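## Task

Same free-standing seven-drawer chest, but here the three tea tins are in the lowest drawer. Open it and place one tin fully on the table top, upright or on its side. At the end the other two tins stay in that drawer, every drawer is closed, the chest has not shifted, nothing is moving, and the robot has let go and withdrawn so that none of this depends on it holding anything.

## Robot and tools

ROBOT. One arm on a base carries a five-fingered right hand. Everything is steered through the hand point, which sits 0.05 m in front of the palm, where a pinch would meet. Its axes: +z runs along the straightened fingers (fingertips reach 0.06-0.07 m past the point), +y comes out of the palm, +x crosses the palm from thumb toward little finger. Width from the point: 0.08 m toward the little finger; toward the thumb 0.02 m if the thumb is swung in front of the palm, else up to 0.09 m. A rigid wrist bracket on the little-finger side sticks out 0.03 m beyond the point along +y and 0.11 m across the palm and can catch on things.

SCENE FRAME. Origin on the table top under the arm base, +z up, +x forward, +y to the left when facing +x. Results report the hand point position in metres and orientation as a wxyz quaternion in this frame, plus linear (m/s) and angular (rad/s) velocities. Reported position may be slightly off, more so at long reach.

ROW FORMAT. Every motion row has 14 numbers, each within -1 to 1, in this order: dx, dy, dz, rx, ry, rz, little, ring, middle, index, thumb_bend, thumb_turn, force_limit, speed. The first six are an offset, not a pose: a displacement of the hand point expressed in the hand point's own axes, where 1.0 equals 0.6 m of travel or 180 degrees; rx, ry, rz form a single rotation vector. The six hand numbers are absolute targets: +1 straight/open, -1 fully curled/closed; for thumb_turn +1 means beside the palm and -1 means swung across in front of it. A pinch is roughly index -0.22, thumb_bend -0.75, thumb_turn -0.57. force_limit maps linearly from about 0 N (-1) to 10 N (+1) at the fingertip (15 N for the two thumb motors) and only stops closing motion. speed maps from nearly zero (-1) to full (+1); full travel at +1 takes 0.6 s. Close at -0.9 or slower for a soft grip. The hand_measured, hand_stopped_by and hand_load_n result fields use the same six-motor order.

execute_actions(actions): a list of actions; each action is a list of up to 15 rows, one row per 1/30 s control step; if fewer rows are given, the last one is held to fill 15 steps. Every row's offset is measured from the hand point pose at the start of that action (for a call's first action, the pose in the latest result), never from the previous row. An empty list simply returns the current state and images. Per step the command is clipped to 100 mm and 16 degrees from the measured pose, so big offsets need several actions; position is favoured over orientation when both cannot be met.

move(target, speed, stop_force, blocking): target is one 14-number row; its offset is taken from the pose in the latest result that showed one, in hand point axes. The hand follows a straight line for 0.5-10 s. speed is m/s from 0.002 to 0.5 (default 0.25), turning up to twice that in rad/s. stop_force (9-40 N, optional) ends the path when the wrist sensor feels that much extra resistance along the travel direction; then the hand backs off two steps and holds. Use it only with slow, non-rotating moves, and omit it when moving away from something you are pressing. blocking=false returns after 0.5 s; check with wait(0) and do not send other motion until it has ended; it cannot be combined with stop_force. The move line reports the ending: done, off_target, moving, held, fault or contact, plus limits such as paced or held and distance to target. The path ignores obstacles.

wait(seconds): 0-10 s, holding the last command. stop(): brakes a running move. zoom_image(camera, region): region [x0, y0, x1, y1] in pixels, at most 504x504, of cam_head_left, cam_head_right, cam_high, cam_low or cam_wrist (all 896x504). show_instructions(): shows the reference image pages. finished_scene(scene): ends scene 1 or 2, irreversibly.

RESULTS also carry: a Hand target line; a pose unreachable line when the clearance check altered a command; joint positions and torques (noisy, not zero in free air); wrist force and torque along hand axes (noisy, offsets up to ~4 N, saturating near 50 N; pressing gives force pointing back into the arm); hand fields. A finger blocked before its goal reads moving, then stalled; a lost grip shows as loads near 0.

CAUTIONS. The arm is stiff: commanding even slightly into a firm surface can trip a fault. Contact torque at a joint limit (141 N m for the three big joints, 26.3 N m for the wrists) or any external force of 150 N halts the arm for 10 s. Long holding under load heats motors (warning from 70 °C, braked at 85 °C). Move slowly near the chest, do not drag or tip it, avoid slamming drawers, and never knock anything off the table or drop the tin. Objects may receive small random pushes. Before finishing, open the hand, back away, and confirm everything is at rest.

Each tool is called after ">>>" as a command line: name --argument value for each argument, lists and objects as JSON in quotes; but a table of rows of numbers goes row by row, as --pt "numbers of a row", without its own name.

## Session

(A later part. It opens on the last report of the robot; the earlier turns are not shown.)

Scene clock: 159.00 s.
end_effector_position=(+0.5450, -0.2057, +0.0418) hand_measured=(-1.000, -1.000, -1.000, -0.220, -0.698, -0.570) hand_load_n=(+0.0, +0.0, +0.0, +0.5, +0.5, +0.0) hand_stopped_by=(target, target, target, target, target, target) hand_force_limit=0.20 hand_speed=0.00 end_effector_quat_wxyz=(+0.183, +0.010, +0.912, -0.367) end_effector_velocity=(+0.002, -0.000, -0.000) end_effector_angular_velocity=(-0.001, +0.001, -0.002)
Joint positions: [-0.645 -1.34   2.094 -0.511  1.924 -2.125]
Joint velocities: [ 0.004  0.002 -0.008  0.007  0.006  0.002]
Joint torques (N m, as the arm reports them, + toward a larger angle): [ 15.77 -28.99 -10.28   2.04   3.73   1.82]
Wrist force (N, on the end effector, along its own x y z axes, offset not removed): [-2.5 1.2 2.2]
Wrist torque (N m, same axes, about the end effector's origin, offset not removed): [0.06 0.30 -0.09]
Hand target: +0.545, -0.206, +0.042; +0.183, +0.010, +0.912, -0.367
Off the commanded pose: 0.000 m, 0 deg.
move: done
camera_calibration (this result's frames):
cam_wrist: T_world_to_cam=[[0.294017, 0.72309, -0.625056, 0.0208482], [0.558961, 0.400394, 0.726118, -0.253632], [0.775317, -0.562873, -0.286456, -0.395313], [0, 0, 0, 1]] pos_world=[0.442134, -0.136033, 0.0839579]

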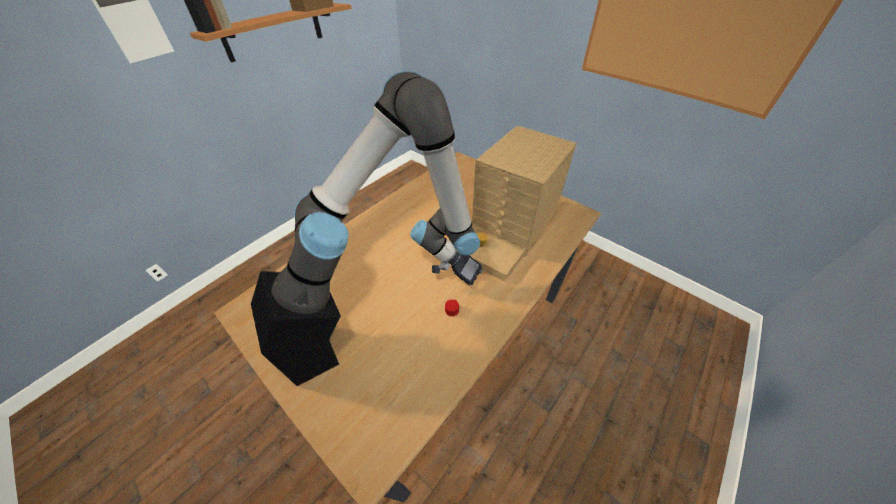

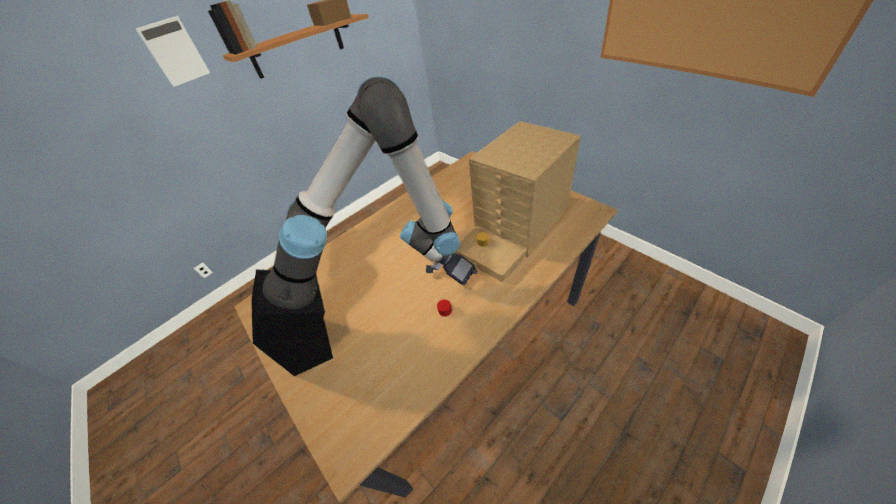

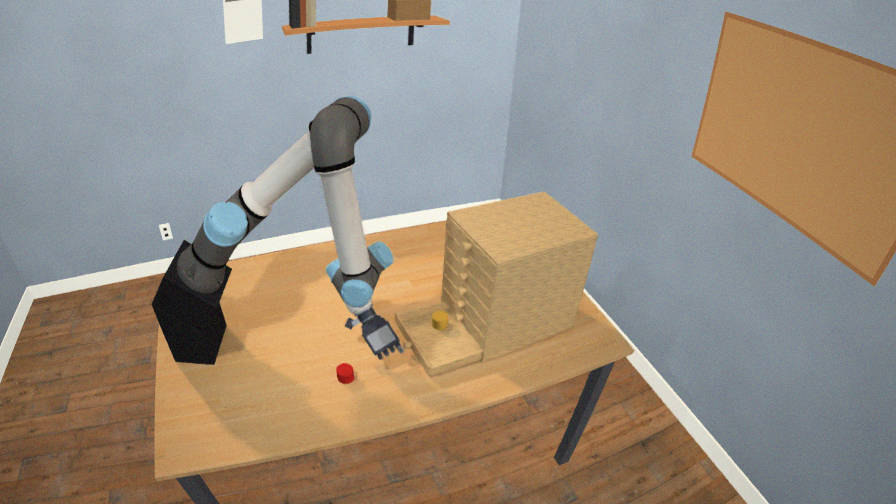

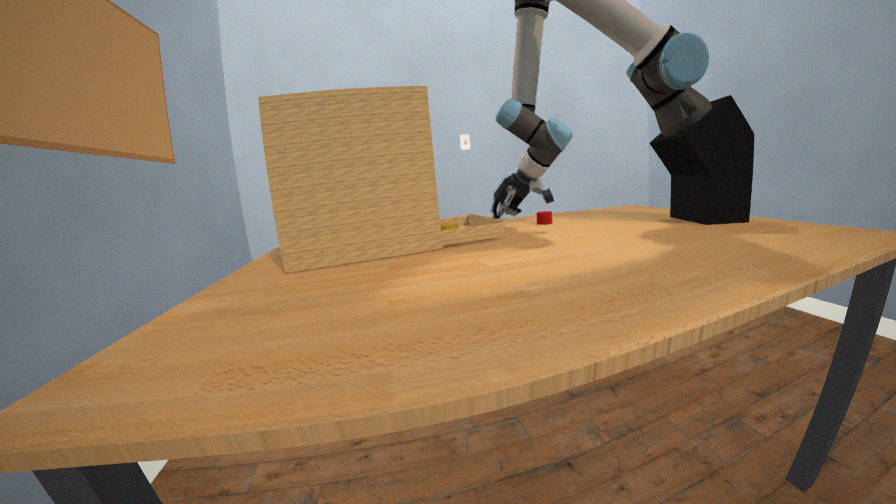

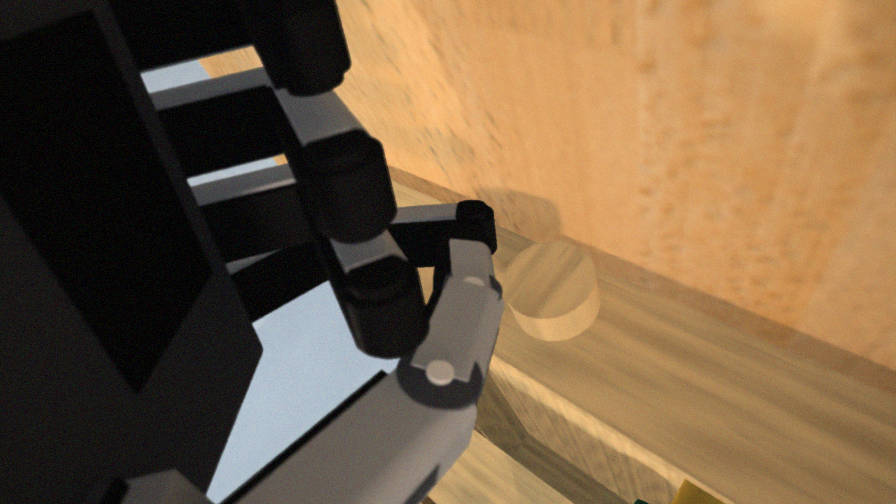

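>>> move --target '[0,0.014,-0.014,0,0,0,-1,-1,-1,-0.22,-0.7,-0.57,0.2,0]' --speed 0.03

>>> move --target '[-0.219,0.0565,0.0567,0,0,0,-1,-1,-1,-0.22,-0.7,-0.57,0.2,0]' --speed 0.035 --stop_force 10

Scene clock: 161.97 s.
end_effector_position=(+0.5436, -0.1942, +0.0418) hand_measured=(-1.000, -1.000, -1.000, -0.220, -0.698, -0.570) hand_load_n=(+0.0, +0.0, +0.0, +0.5, +0.5, +0.0) hand_stopped_by=(target, target, target, target, target, target) hand_force_limit=0.20 hand_speed=0.00 end_effector_quat_wxyz=(+0.183, +0.010, +0.912, -0.367) end_effector_velocity=(-0.001, +0.002, +0.000) end_effector_angular_velocity=(-0.001, +0.001, -0.002)
Joint positions: [-0.619 -1.339  2.102 -0.519  1.95  -2.118]
Joint velocities: [ 0.006  0.     0.002 -0.001  0.008  0.002]
Joint torques (N m, as the arm reports them, + toward a larger angle): [ 17.31 -28.21   7.75  -0.76   3.45   1.6 ]
Wrist force (N, on the end effector, along its own x y z axes, offset not removed): [-2.7 1.1 2.0]
Wrist torque (N m, same axes, about the end effector's origin, offset not removed): [0.17 0.38 -0.02]
Hand target: +0.544, -0.194, +0.042; +0.183, +0.010, +0.912, -0.367
Off the commanded pose: 0.000 m, 0 deg.
move: done
camera_calibration (this result's frames):
cam_wrist: T_world_to_cam=[[0.29399, 0.723119, -0.625035, 0.0129694], [0.558954, 0.400387, 0.726127, -0.257434], [0.775332, -0.56284, -0.286481, -0.387793], [0, 0, 0, 1]] pos_world=[0.440749, -0.12457, 0.0839412]

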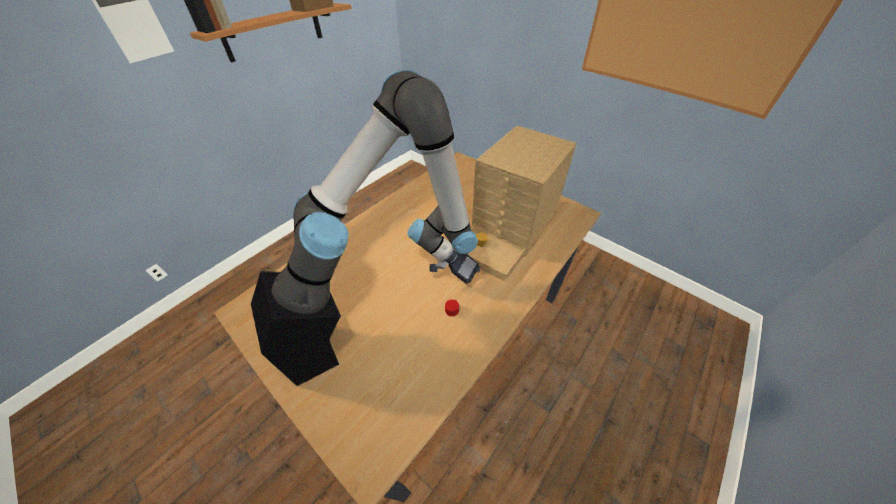

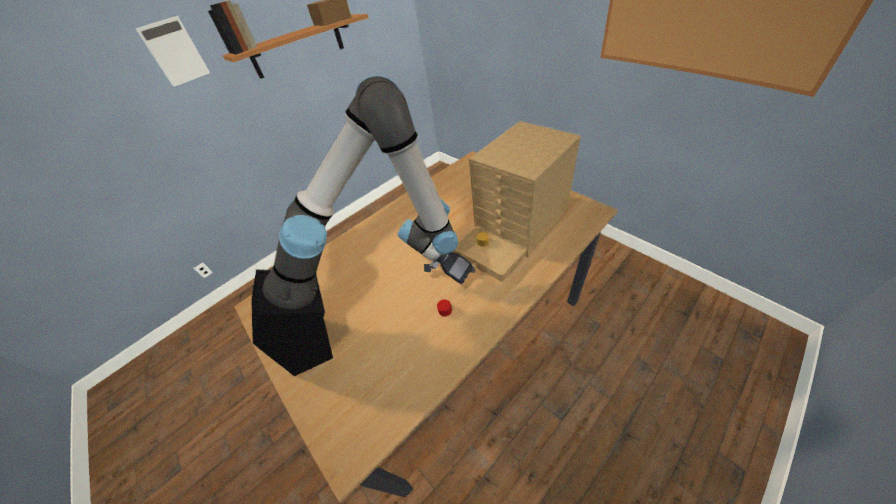

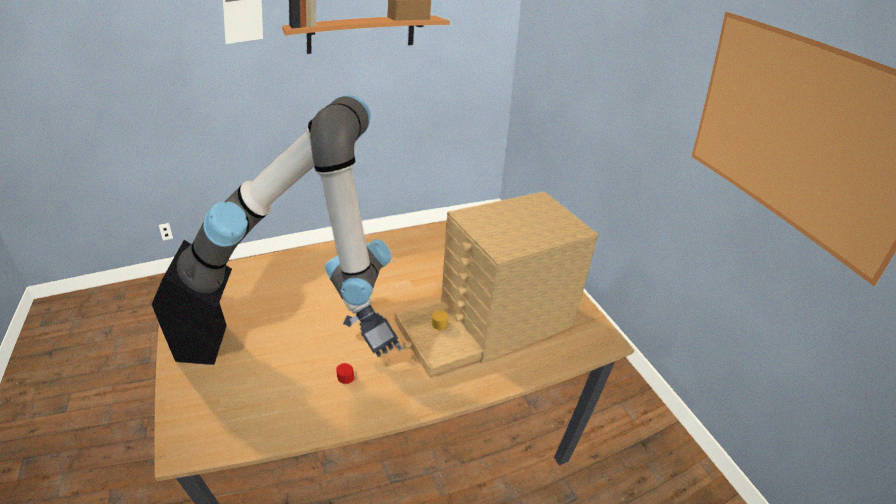

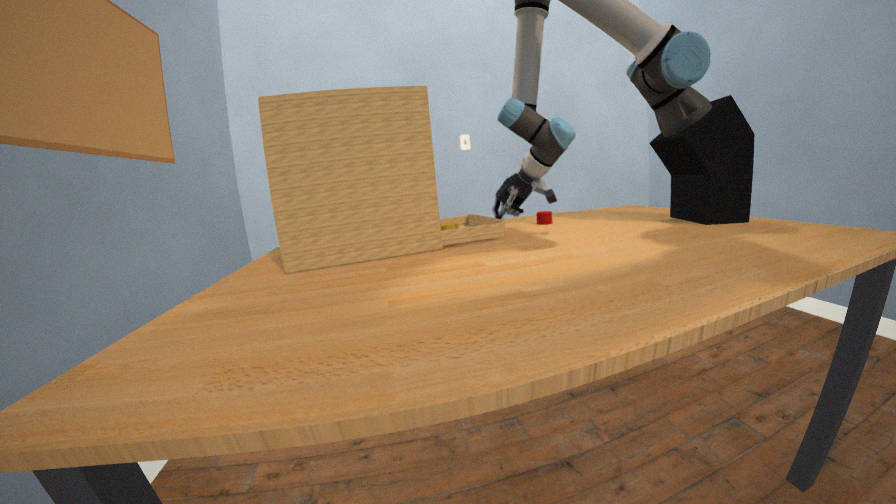

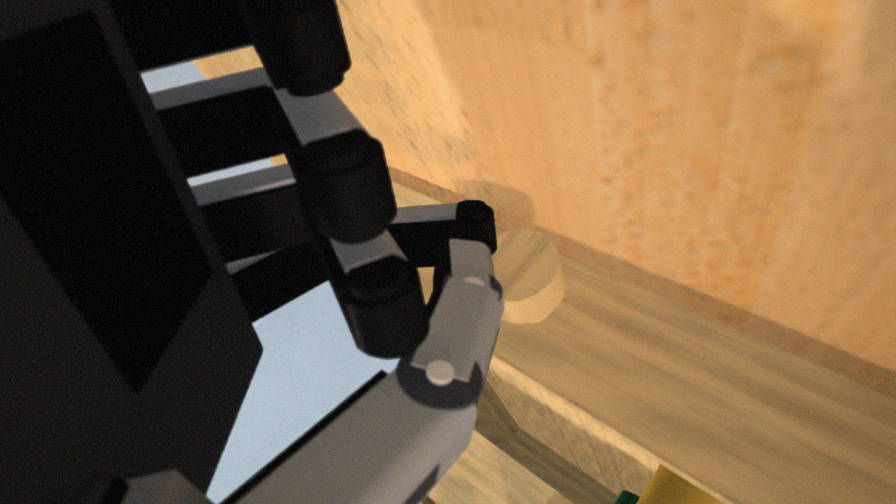

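Scene clock: 166.37 s.
end_effector_position=(+0.6821, -0.1773, +0.0415) hand_measured=(-1.000, -1.000, -1.000, -0.220, -0.700, -0.570) hand_load_n=(+0.0, +0.0, +0.0, +1.0, +0.0, +0.0) hand_stopped_by=(target, target, target, target, target, target) hand_force_limit=0.20 hand_speed=0.00 end_effector_quat_wxyz=(+0.183, +0.010, +0.912, -0.367) end_effector_velocity=(+0.002, -0.000, -0.000) end_effector_angular_velocity=(-0.000, +0.001, -0.001)
Joint positions: [-0.45  -1.206  1.682 -0.21   2.113 -2.071]
Joint velocities: [ 0.002  0.003 -0.009  0.007  0.003  0.002]
Joint torques (N m, as the arm reports them, + toward a larger angle): [ 21.7  -39.18 -14.91   1.59   2.69   1.6 ]
Wrist force (N, on the end effector, along its own x y z axes, offset not removed): [0.0 -2.4 0.3]
Wrist torque (N m, same axes, about the end effector's origin, offset not removed): [0.00 0.46 -0.08]
Hand target: +0.682, -0.177, +0.042; +0.183, +0.010, +0.912, -0.367
Off the commanded pose: 0.000 m, 0 deg.
move: done
camera_calibration (this result's frames):
cam_wrist: T_world_to_cam=[[0.293947, 0.723128, -0.625045, -0.0401481], [0.558918, 0.400439, 0.726126, -0.341433], [0.775374, -0.562792, -0.286462, -0.485781], [0, 0, 0, 1]] pos_world=[0.579297, -0.107638, 0.0836714]

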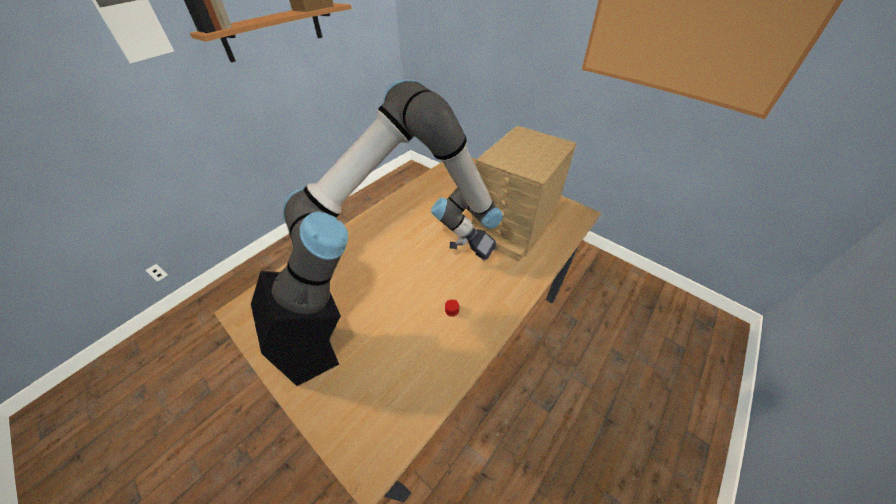

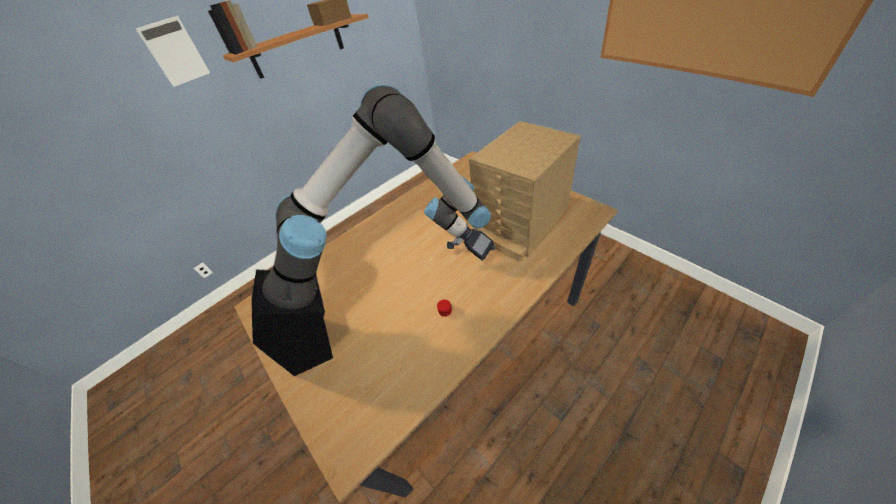

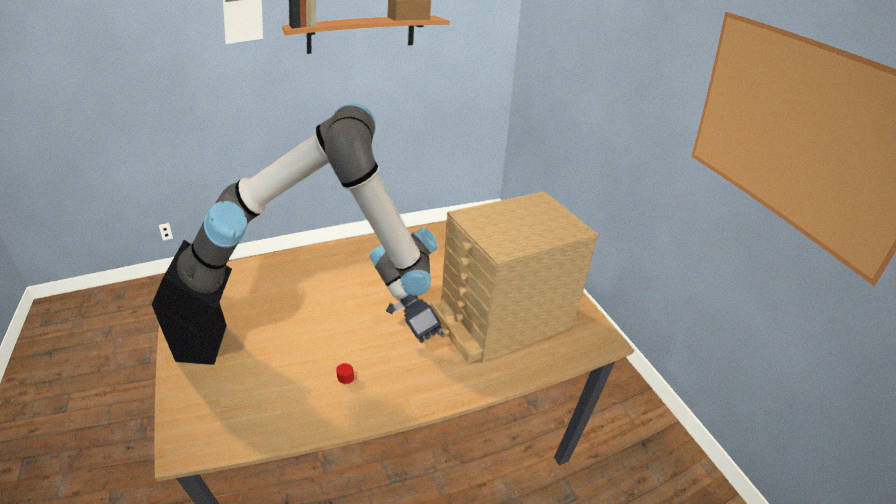

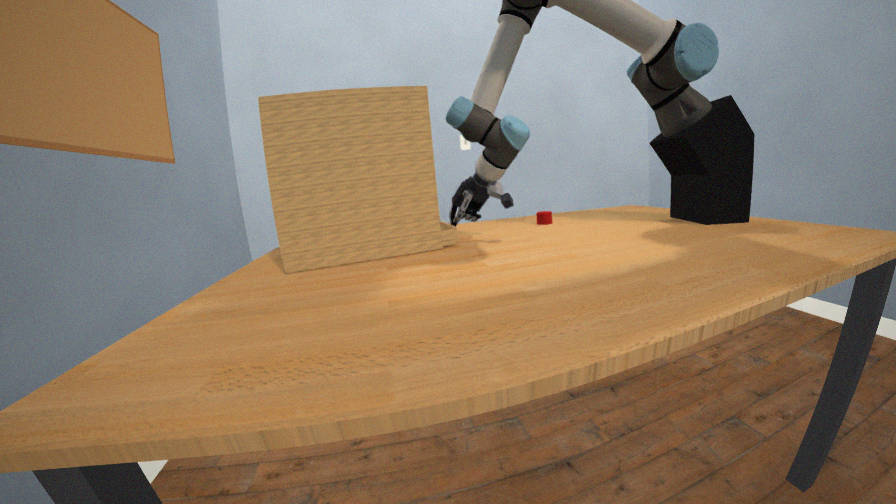

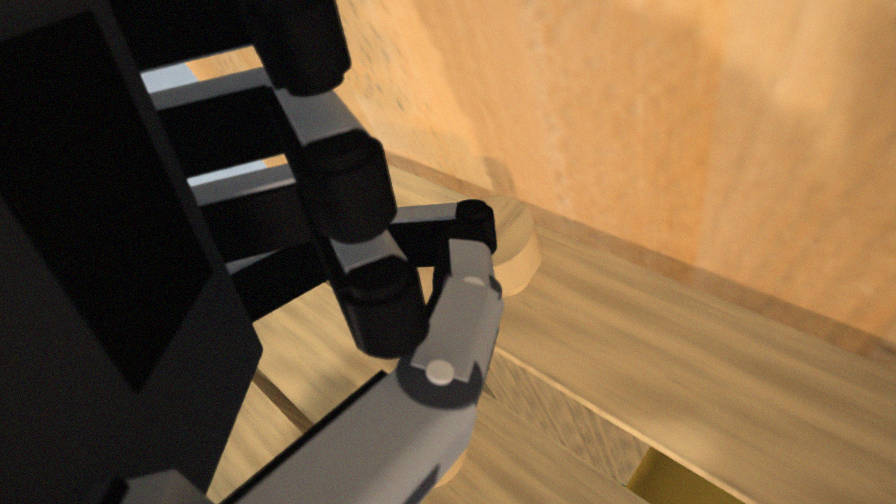

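>>> execute_actions --actions '[]'

>>> move --target '[-0.055,0.014,0.014,0,0,0,-1,-1,-1,-0.22,-0.7,-0.57,0.2,0]' --speed 0.015 --stop_force 9

Scene clock: 169.53 s.
end_effector_position=(+0.6824, -0.1772, +0.0415) hand_measured=(-1.000, -1.000, -1.000, -0.220, -0.700, -0.570) hand_load_n=(+0.0, +0.0, +0.0, +1.0, +0.0, +0.0) hand_stopped_by=(target, target, target, target, target, target) hand_force_limit=0.20 hand_speed=0.00 end_effector_quat_wxyz=(+0.183, +0.010, +0.912, -0.367) end_effector_velocity=(-0.000, -0.000, -0.000) end_effector_angular_velocity=(+0.001, +0.001, +0.000)
Joint positions: [-0.45  -1.205  1.681 -0.21   2.113 -2.071]
Joint velocities: [-0.001  0.     0.     0.001 -0.002  0.   ]
Joint torques (N m, as the arm reports them, + toward a larger angle): [ 20.89 -38.3  -16.33   1.68   2.59   1.6 ]
Wrist force (N, on the end effector, along its own x y z axes, offset not removed): [1.0 -0.8 1.0]
Wrist torque (N m, same axes, about the end effector's origin, offset not removed): [0.28 0.22 -0.03]
Hand target: +0.682, -0.177, +0.042; +0.183, +0.010, +0.912, -0.367
Off the commanded pose: 0.000 m, 0 deg.
camera_calibration (this result's frames):
cam_wrist: T_world_to_cam=[[0.293949, 0.723118, -0.625055, -0.0402638], [0.55898, 0.400405, 0.726098, -0.341644], [0.77533, -0.562829, -0.28651, -0.485972], [0, 0, 0, 1]] pos_world=[0.579596, -0.107607, 0.0836645]

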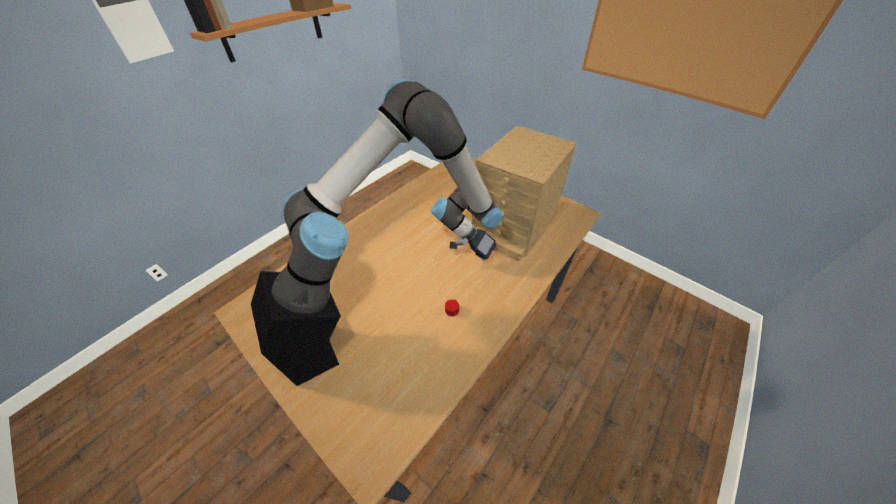

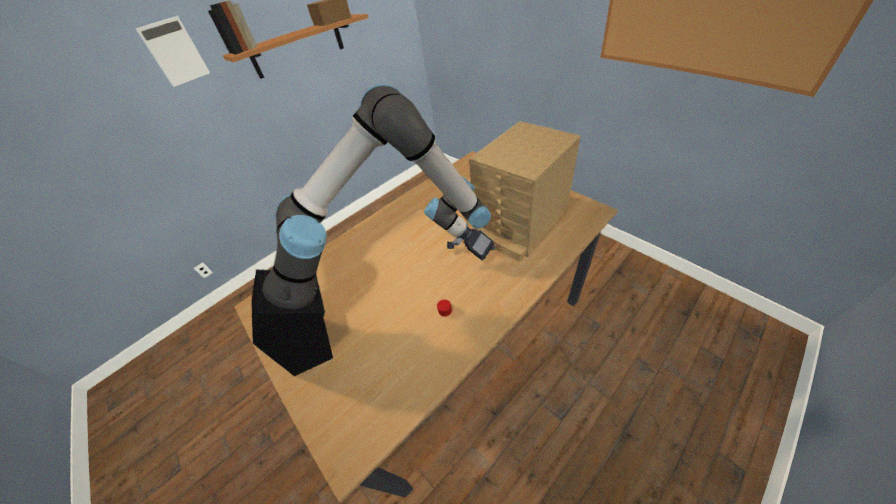

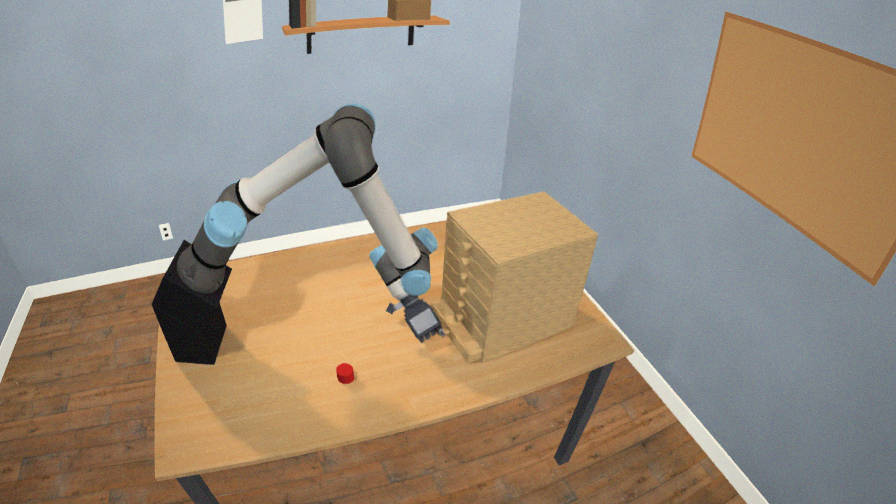

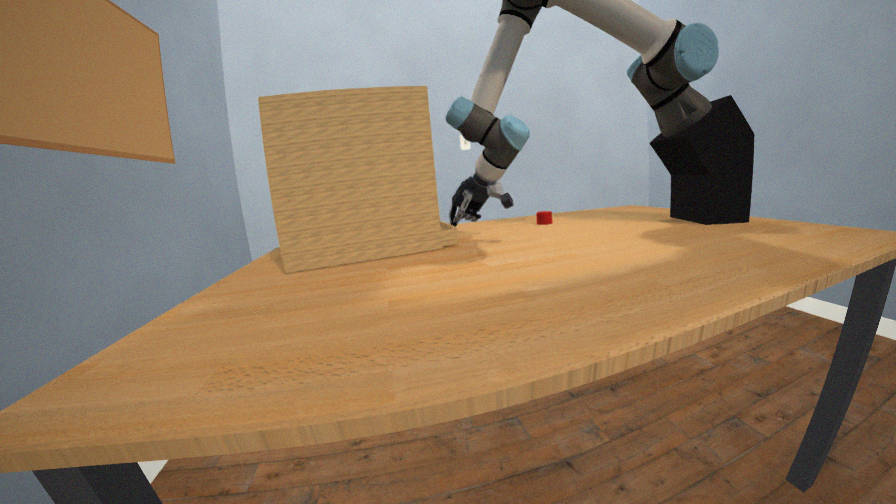

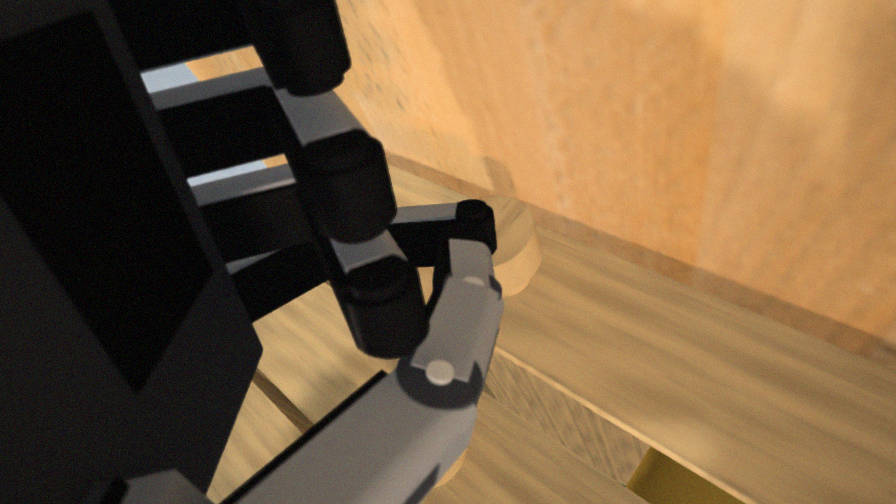

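Scene clock: 172.17 s.
end_effector_position=(+0.7169, -0.1730, +0.0416) hand_measured=(-1.000, -1.000, -1.000, -0.220, -0.700, -0.570) hand_load_n=(+0.0, +0.0, +0.0, +1.5, +0.0, +0.0) hand_stopped_by=(target, target, target, target, target, target) hand_force_limit=0.20 hand_speed=0.00 end_effector_quat_wxyz=(+0.183, +0.010, +0.912, -0.367) end_effector_velocity=(+0.002, -0.000, +0.000) end_effector_angular_velocity=(-0.001, +0.000, -0.001)
Joint positions: [-0.419 -1.161  1.563 -0.132  2.142 -2.061]
Joint velocities: [ 0.001  0.003 -0.009  0.006  0.003  0.001]
Joint torques (N m, as the arm reports them, + toward a larger angle): [ 21.85 -40.68 -16.68   1.68   2.18   1.58]
Wrist force (N, on the end effector, along its own x y z axes, offset not removed): [-0.7 -0.9 1.5]
Wrist torque (N m, same axes, about the end effector's origin, offset not removed): [0.26 0.50 -0.12]
Hand target: +0.717, -0.173, +0.042; +0.183, +0.010, +0.912, -0.367
Off the commanded pose: 0.000 m, 0 deg.
move: done
camera_calibration (this result's frames):
cam_wrist: T_world_to_cam=[[0.293945, 0.723119, -0.625057, -0.0533989], [0.558948, 0.400431, 0.726108, -0.362675], [0.775354, -0.56281, -0.286481, -0.510324], [0, 0, 0, 1]] pos_world=[0.614094, -0.103375, 0.0837655]

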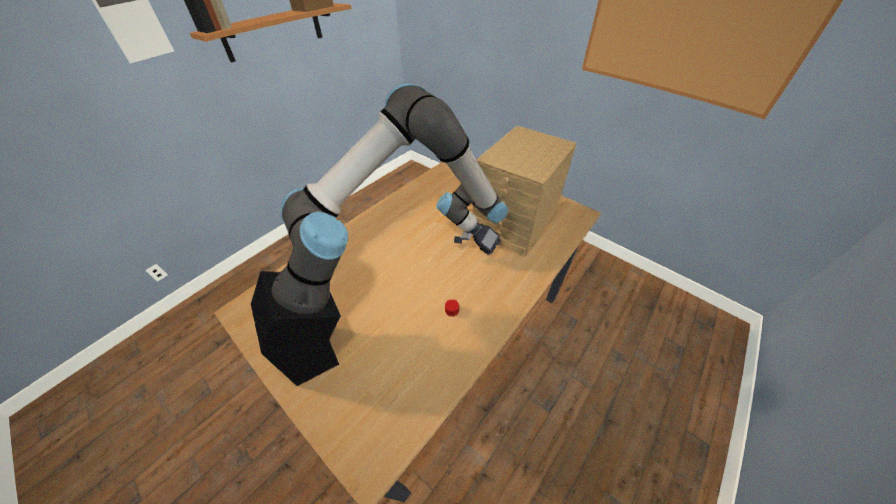

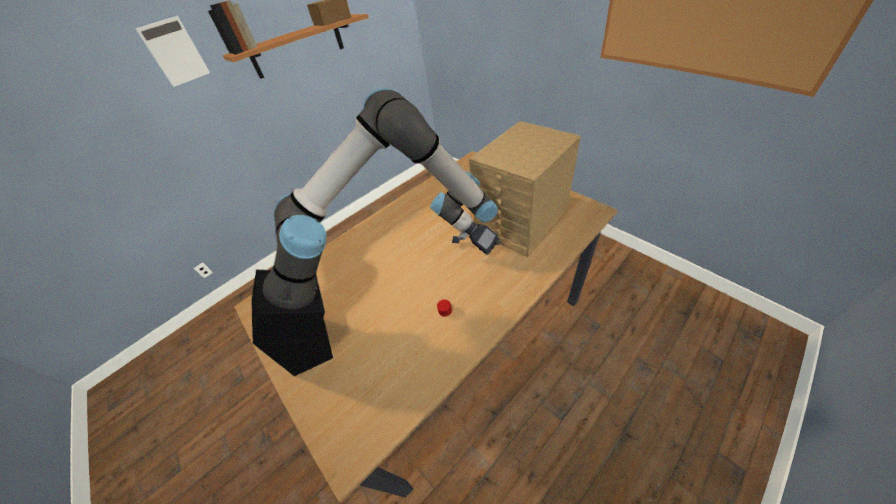

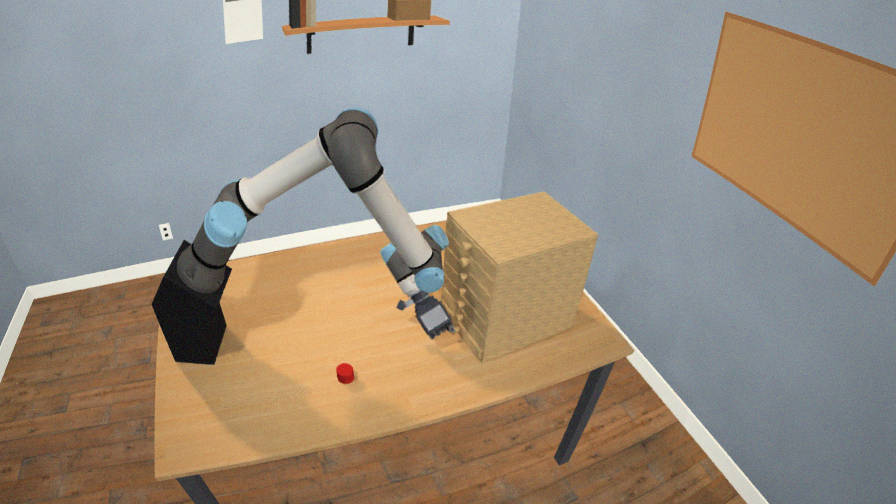

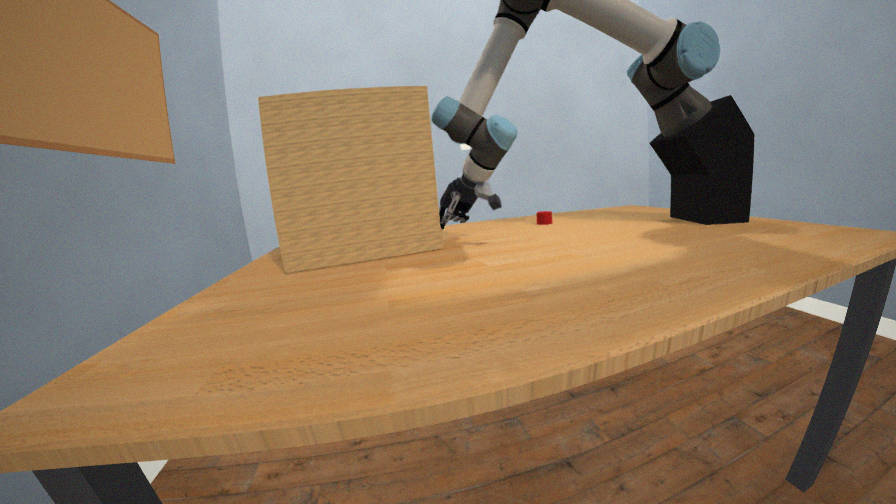

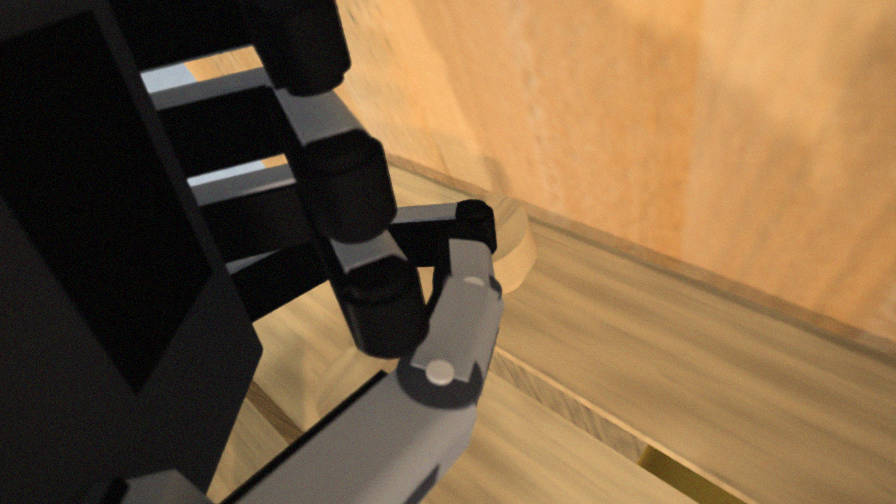

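>>> zoom_image --camera "cam_high" --region '[400,220,560,380]'

>>> zoom_image --camera "cam_low" --region '[400,170,500,270]'

Region (400, 220, 560, 380) of cam_high's 896x504 image, scaled by 3.150, with more detail than that image has.

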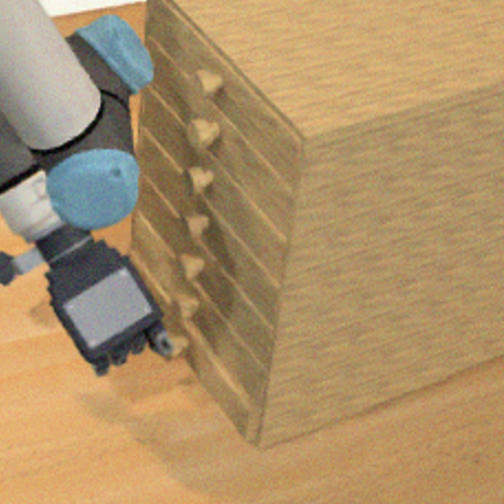

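Region (400, 170, 500, 270) of cam_low's 896x504 image, scaled by 5.040, with more detail than that image has.

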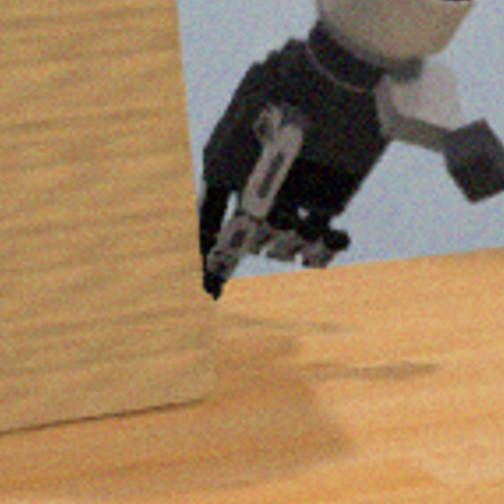

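>>> move --target '[-0.024,0.006,0.006,0,0,0,-1,-1,-1,-0.22,-0.7,-0.57,0.2,0]' --speed 0.006 --stop_force 9

>>> zoom_image --camera "cam_low" --region '[400,170,500,270]'

Scene clock: 175.83 s.
end_effector_position=(+0.7244, -0.1720, +0.0416) hand_measured=(-1.000, -1.000, -1.000, -0.220, -0.700, -0.570) hand_load_n=(+0.0, +0.0, +0.0, +1.0, +0.0, -0.5) hand_stopped_by=(target, target, target, target, target, target) hand_force_limit=0.20 hand_speed=0.00 end_effector_quat_wxyz=(+0.183, +0.010, +0.912, -0.367) end_effector_velocity=(-0.001, +0.002, +0.000) end_effector_angular_velocity=(+0.002, -0.003, +0.003)
Joint positions: [-0.413 -1.151  1.537 -0.114  2.149 -2.059]
Joint velocities: [ 0.001 -0.004  0.009 -0.007 -0.003 -0.   ]
Joint torques (N m, as the arm reports them, + toward a larger angle): [  4.53 -56.45  -3.86  -2.23  -6.05   0.87]
Wrist force (N, on the end effector, along its own x y z axes, offset not removed): [10.9 -7.4 -0.1]
Wrist torque (N m, same axes, about the end effector's origin, offset not removed): [0.36 0.37 0.05]
Hand target: +0.724, -0.172, +0.042; +0.183, +0.010, +0.912, -0.367
Off the commanded pose: 0.008 m, 0 deg.
move: contact
camera_calibration (this result's frames):
cam_wrist: T_world_to_cam=[[0.293894, 0.723043, -0.625168, -0.0563321], [0.559119, 0.400436, 0.725973, -0.367331], [0.77525, -0.562902, -0.286581, -0.515476], [0, 0, 0, 1]] pos_world=[0.62156, -0.102339, 0.0837295]

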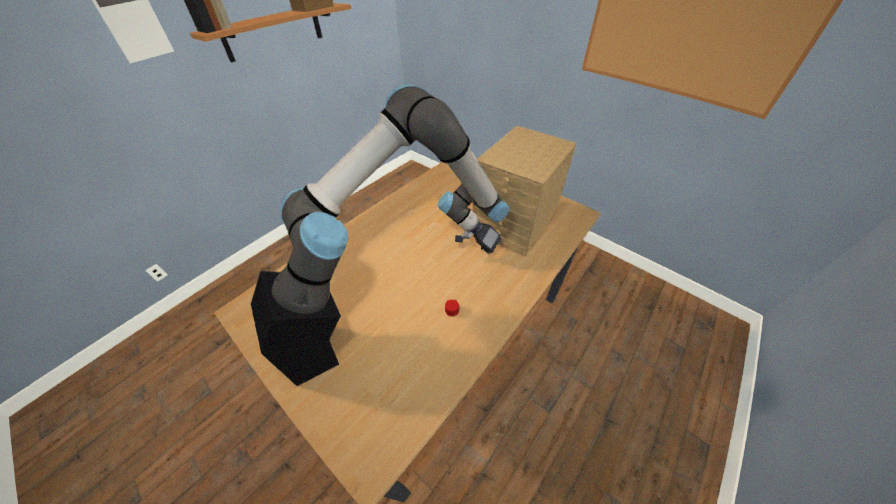

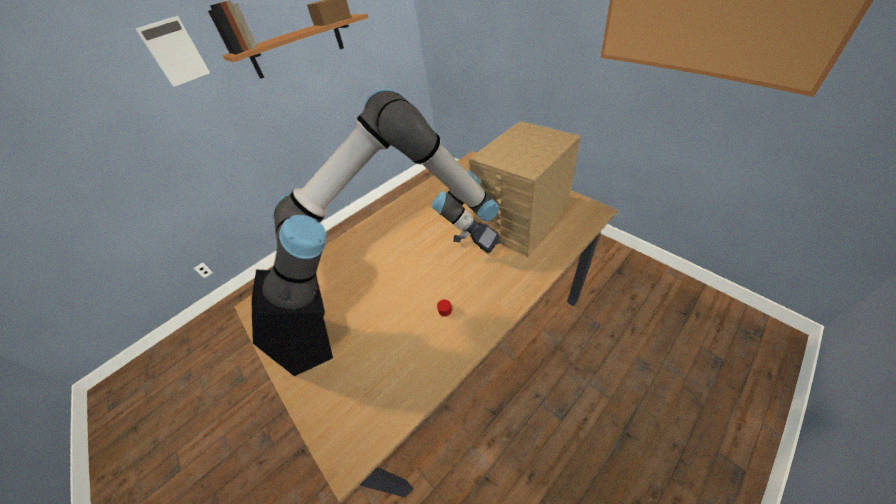

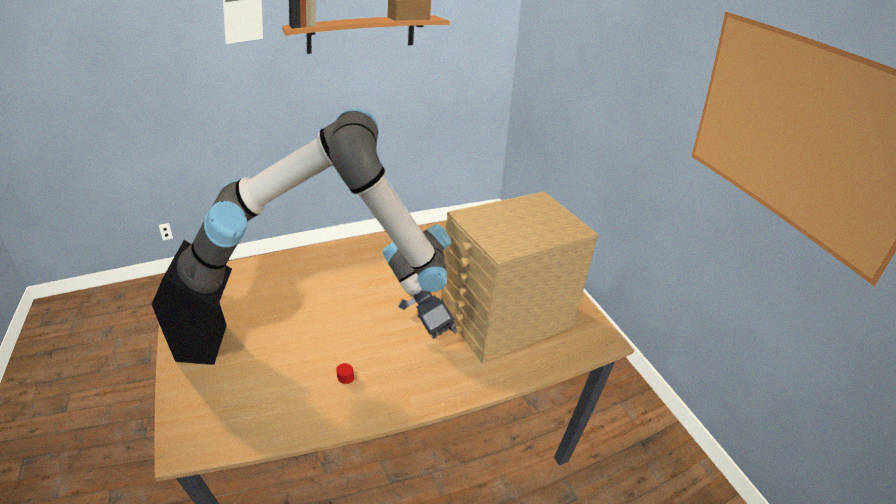

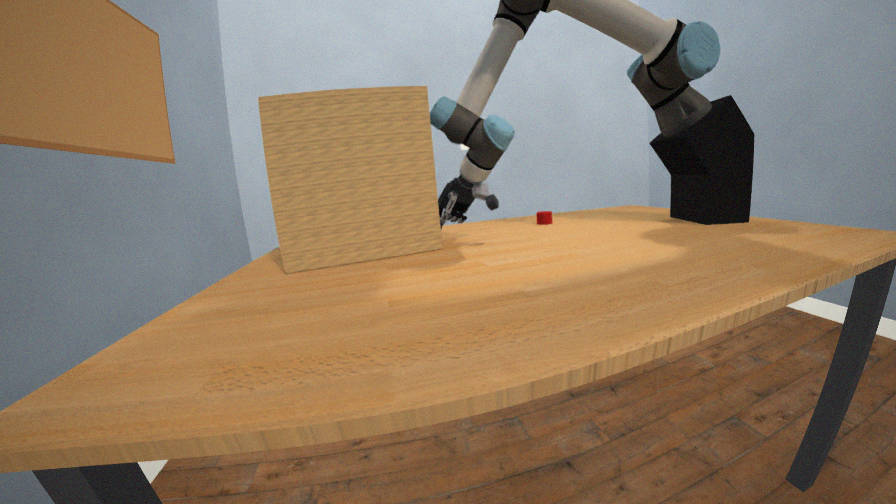

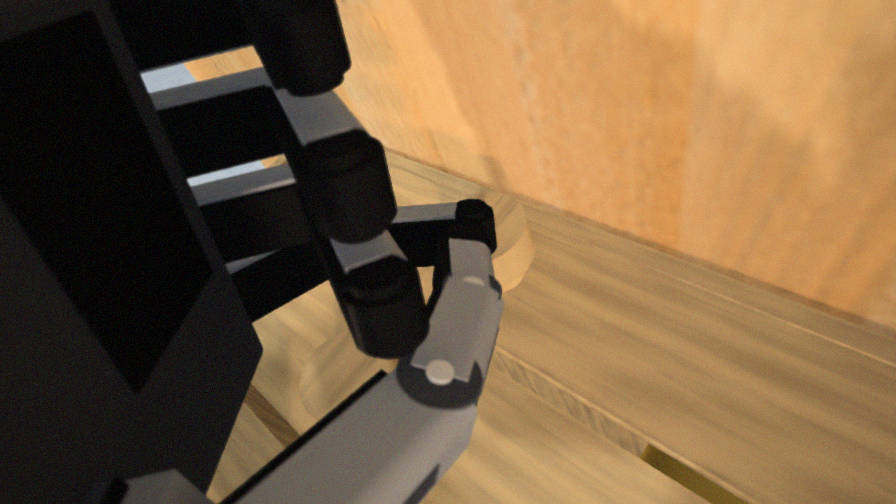

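Region (400, 170, 500, 270) of cam_low's 896x504 image, scaled by 5.040, with more detail than that image has.

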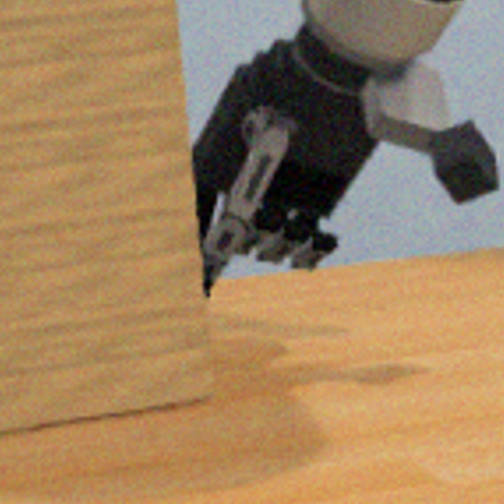

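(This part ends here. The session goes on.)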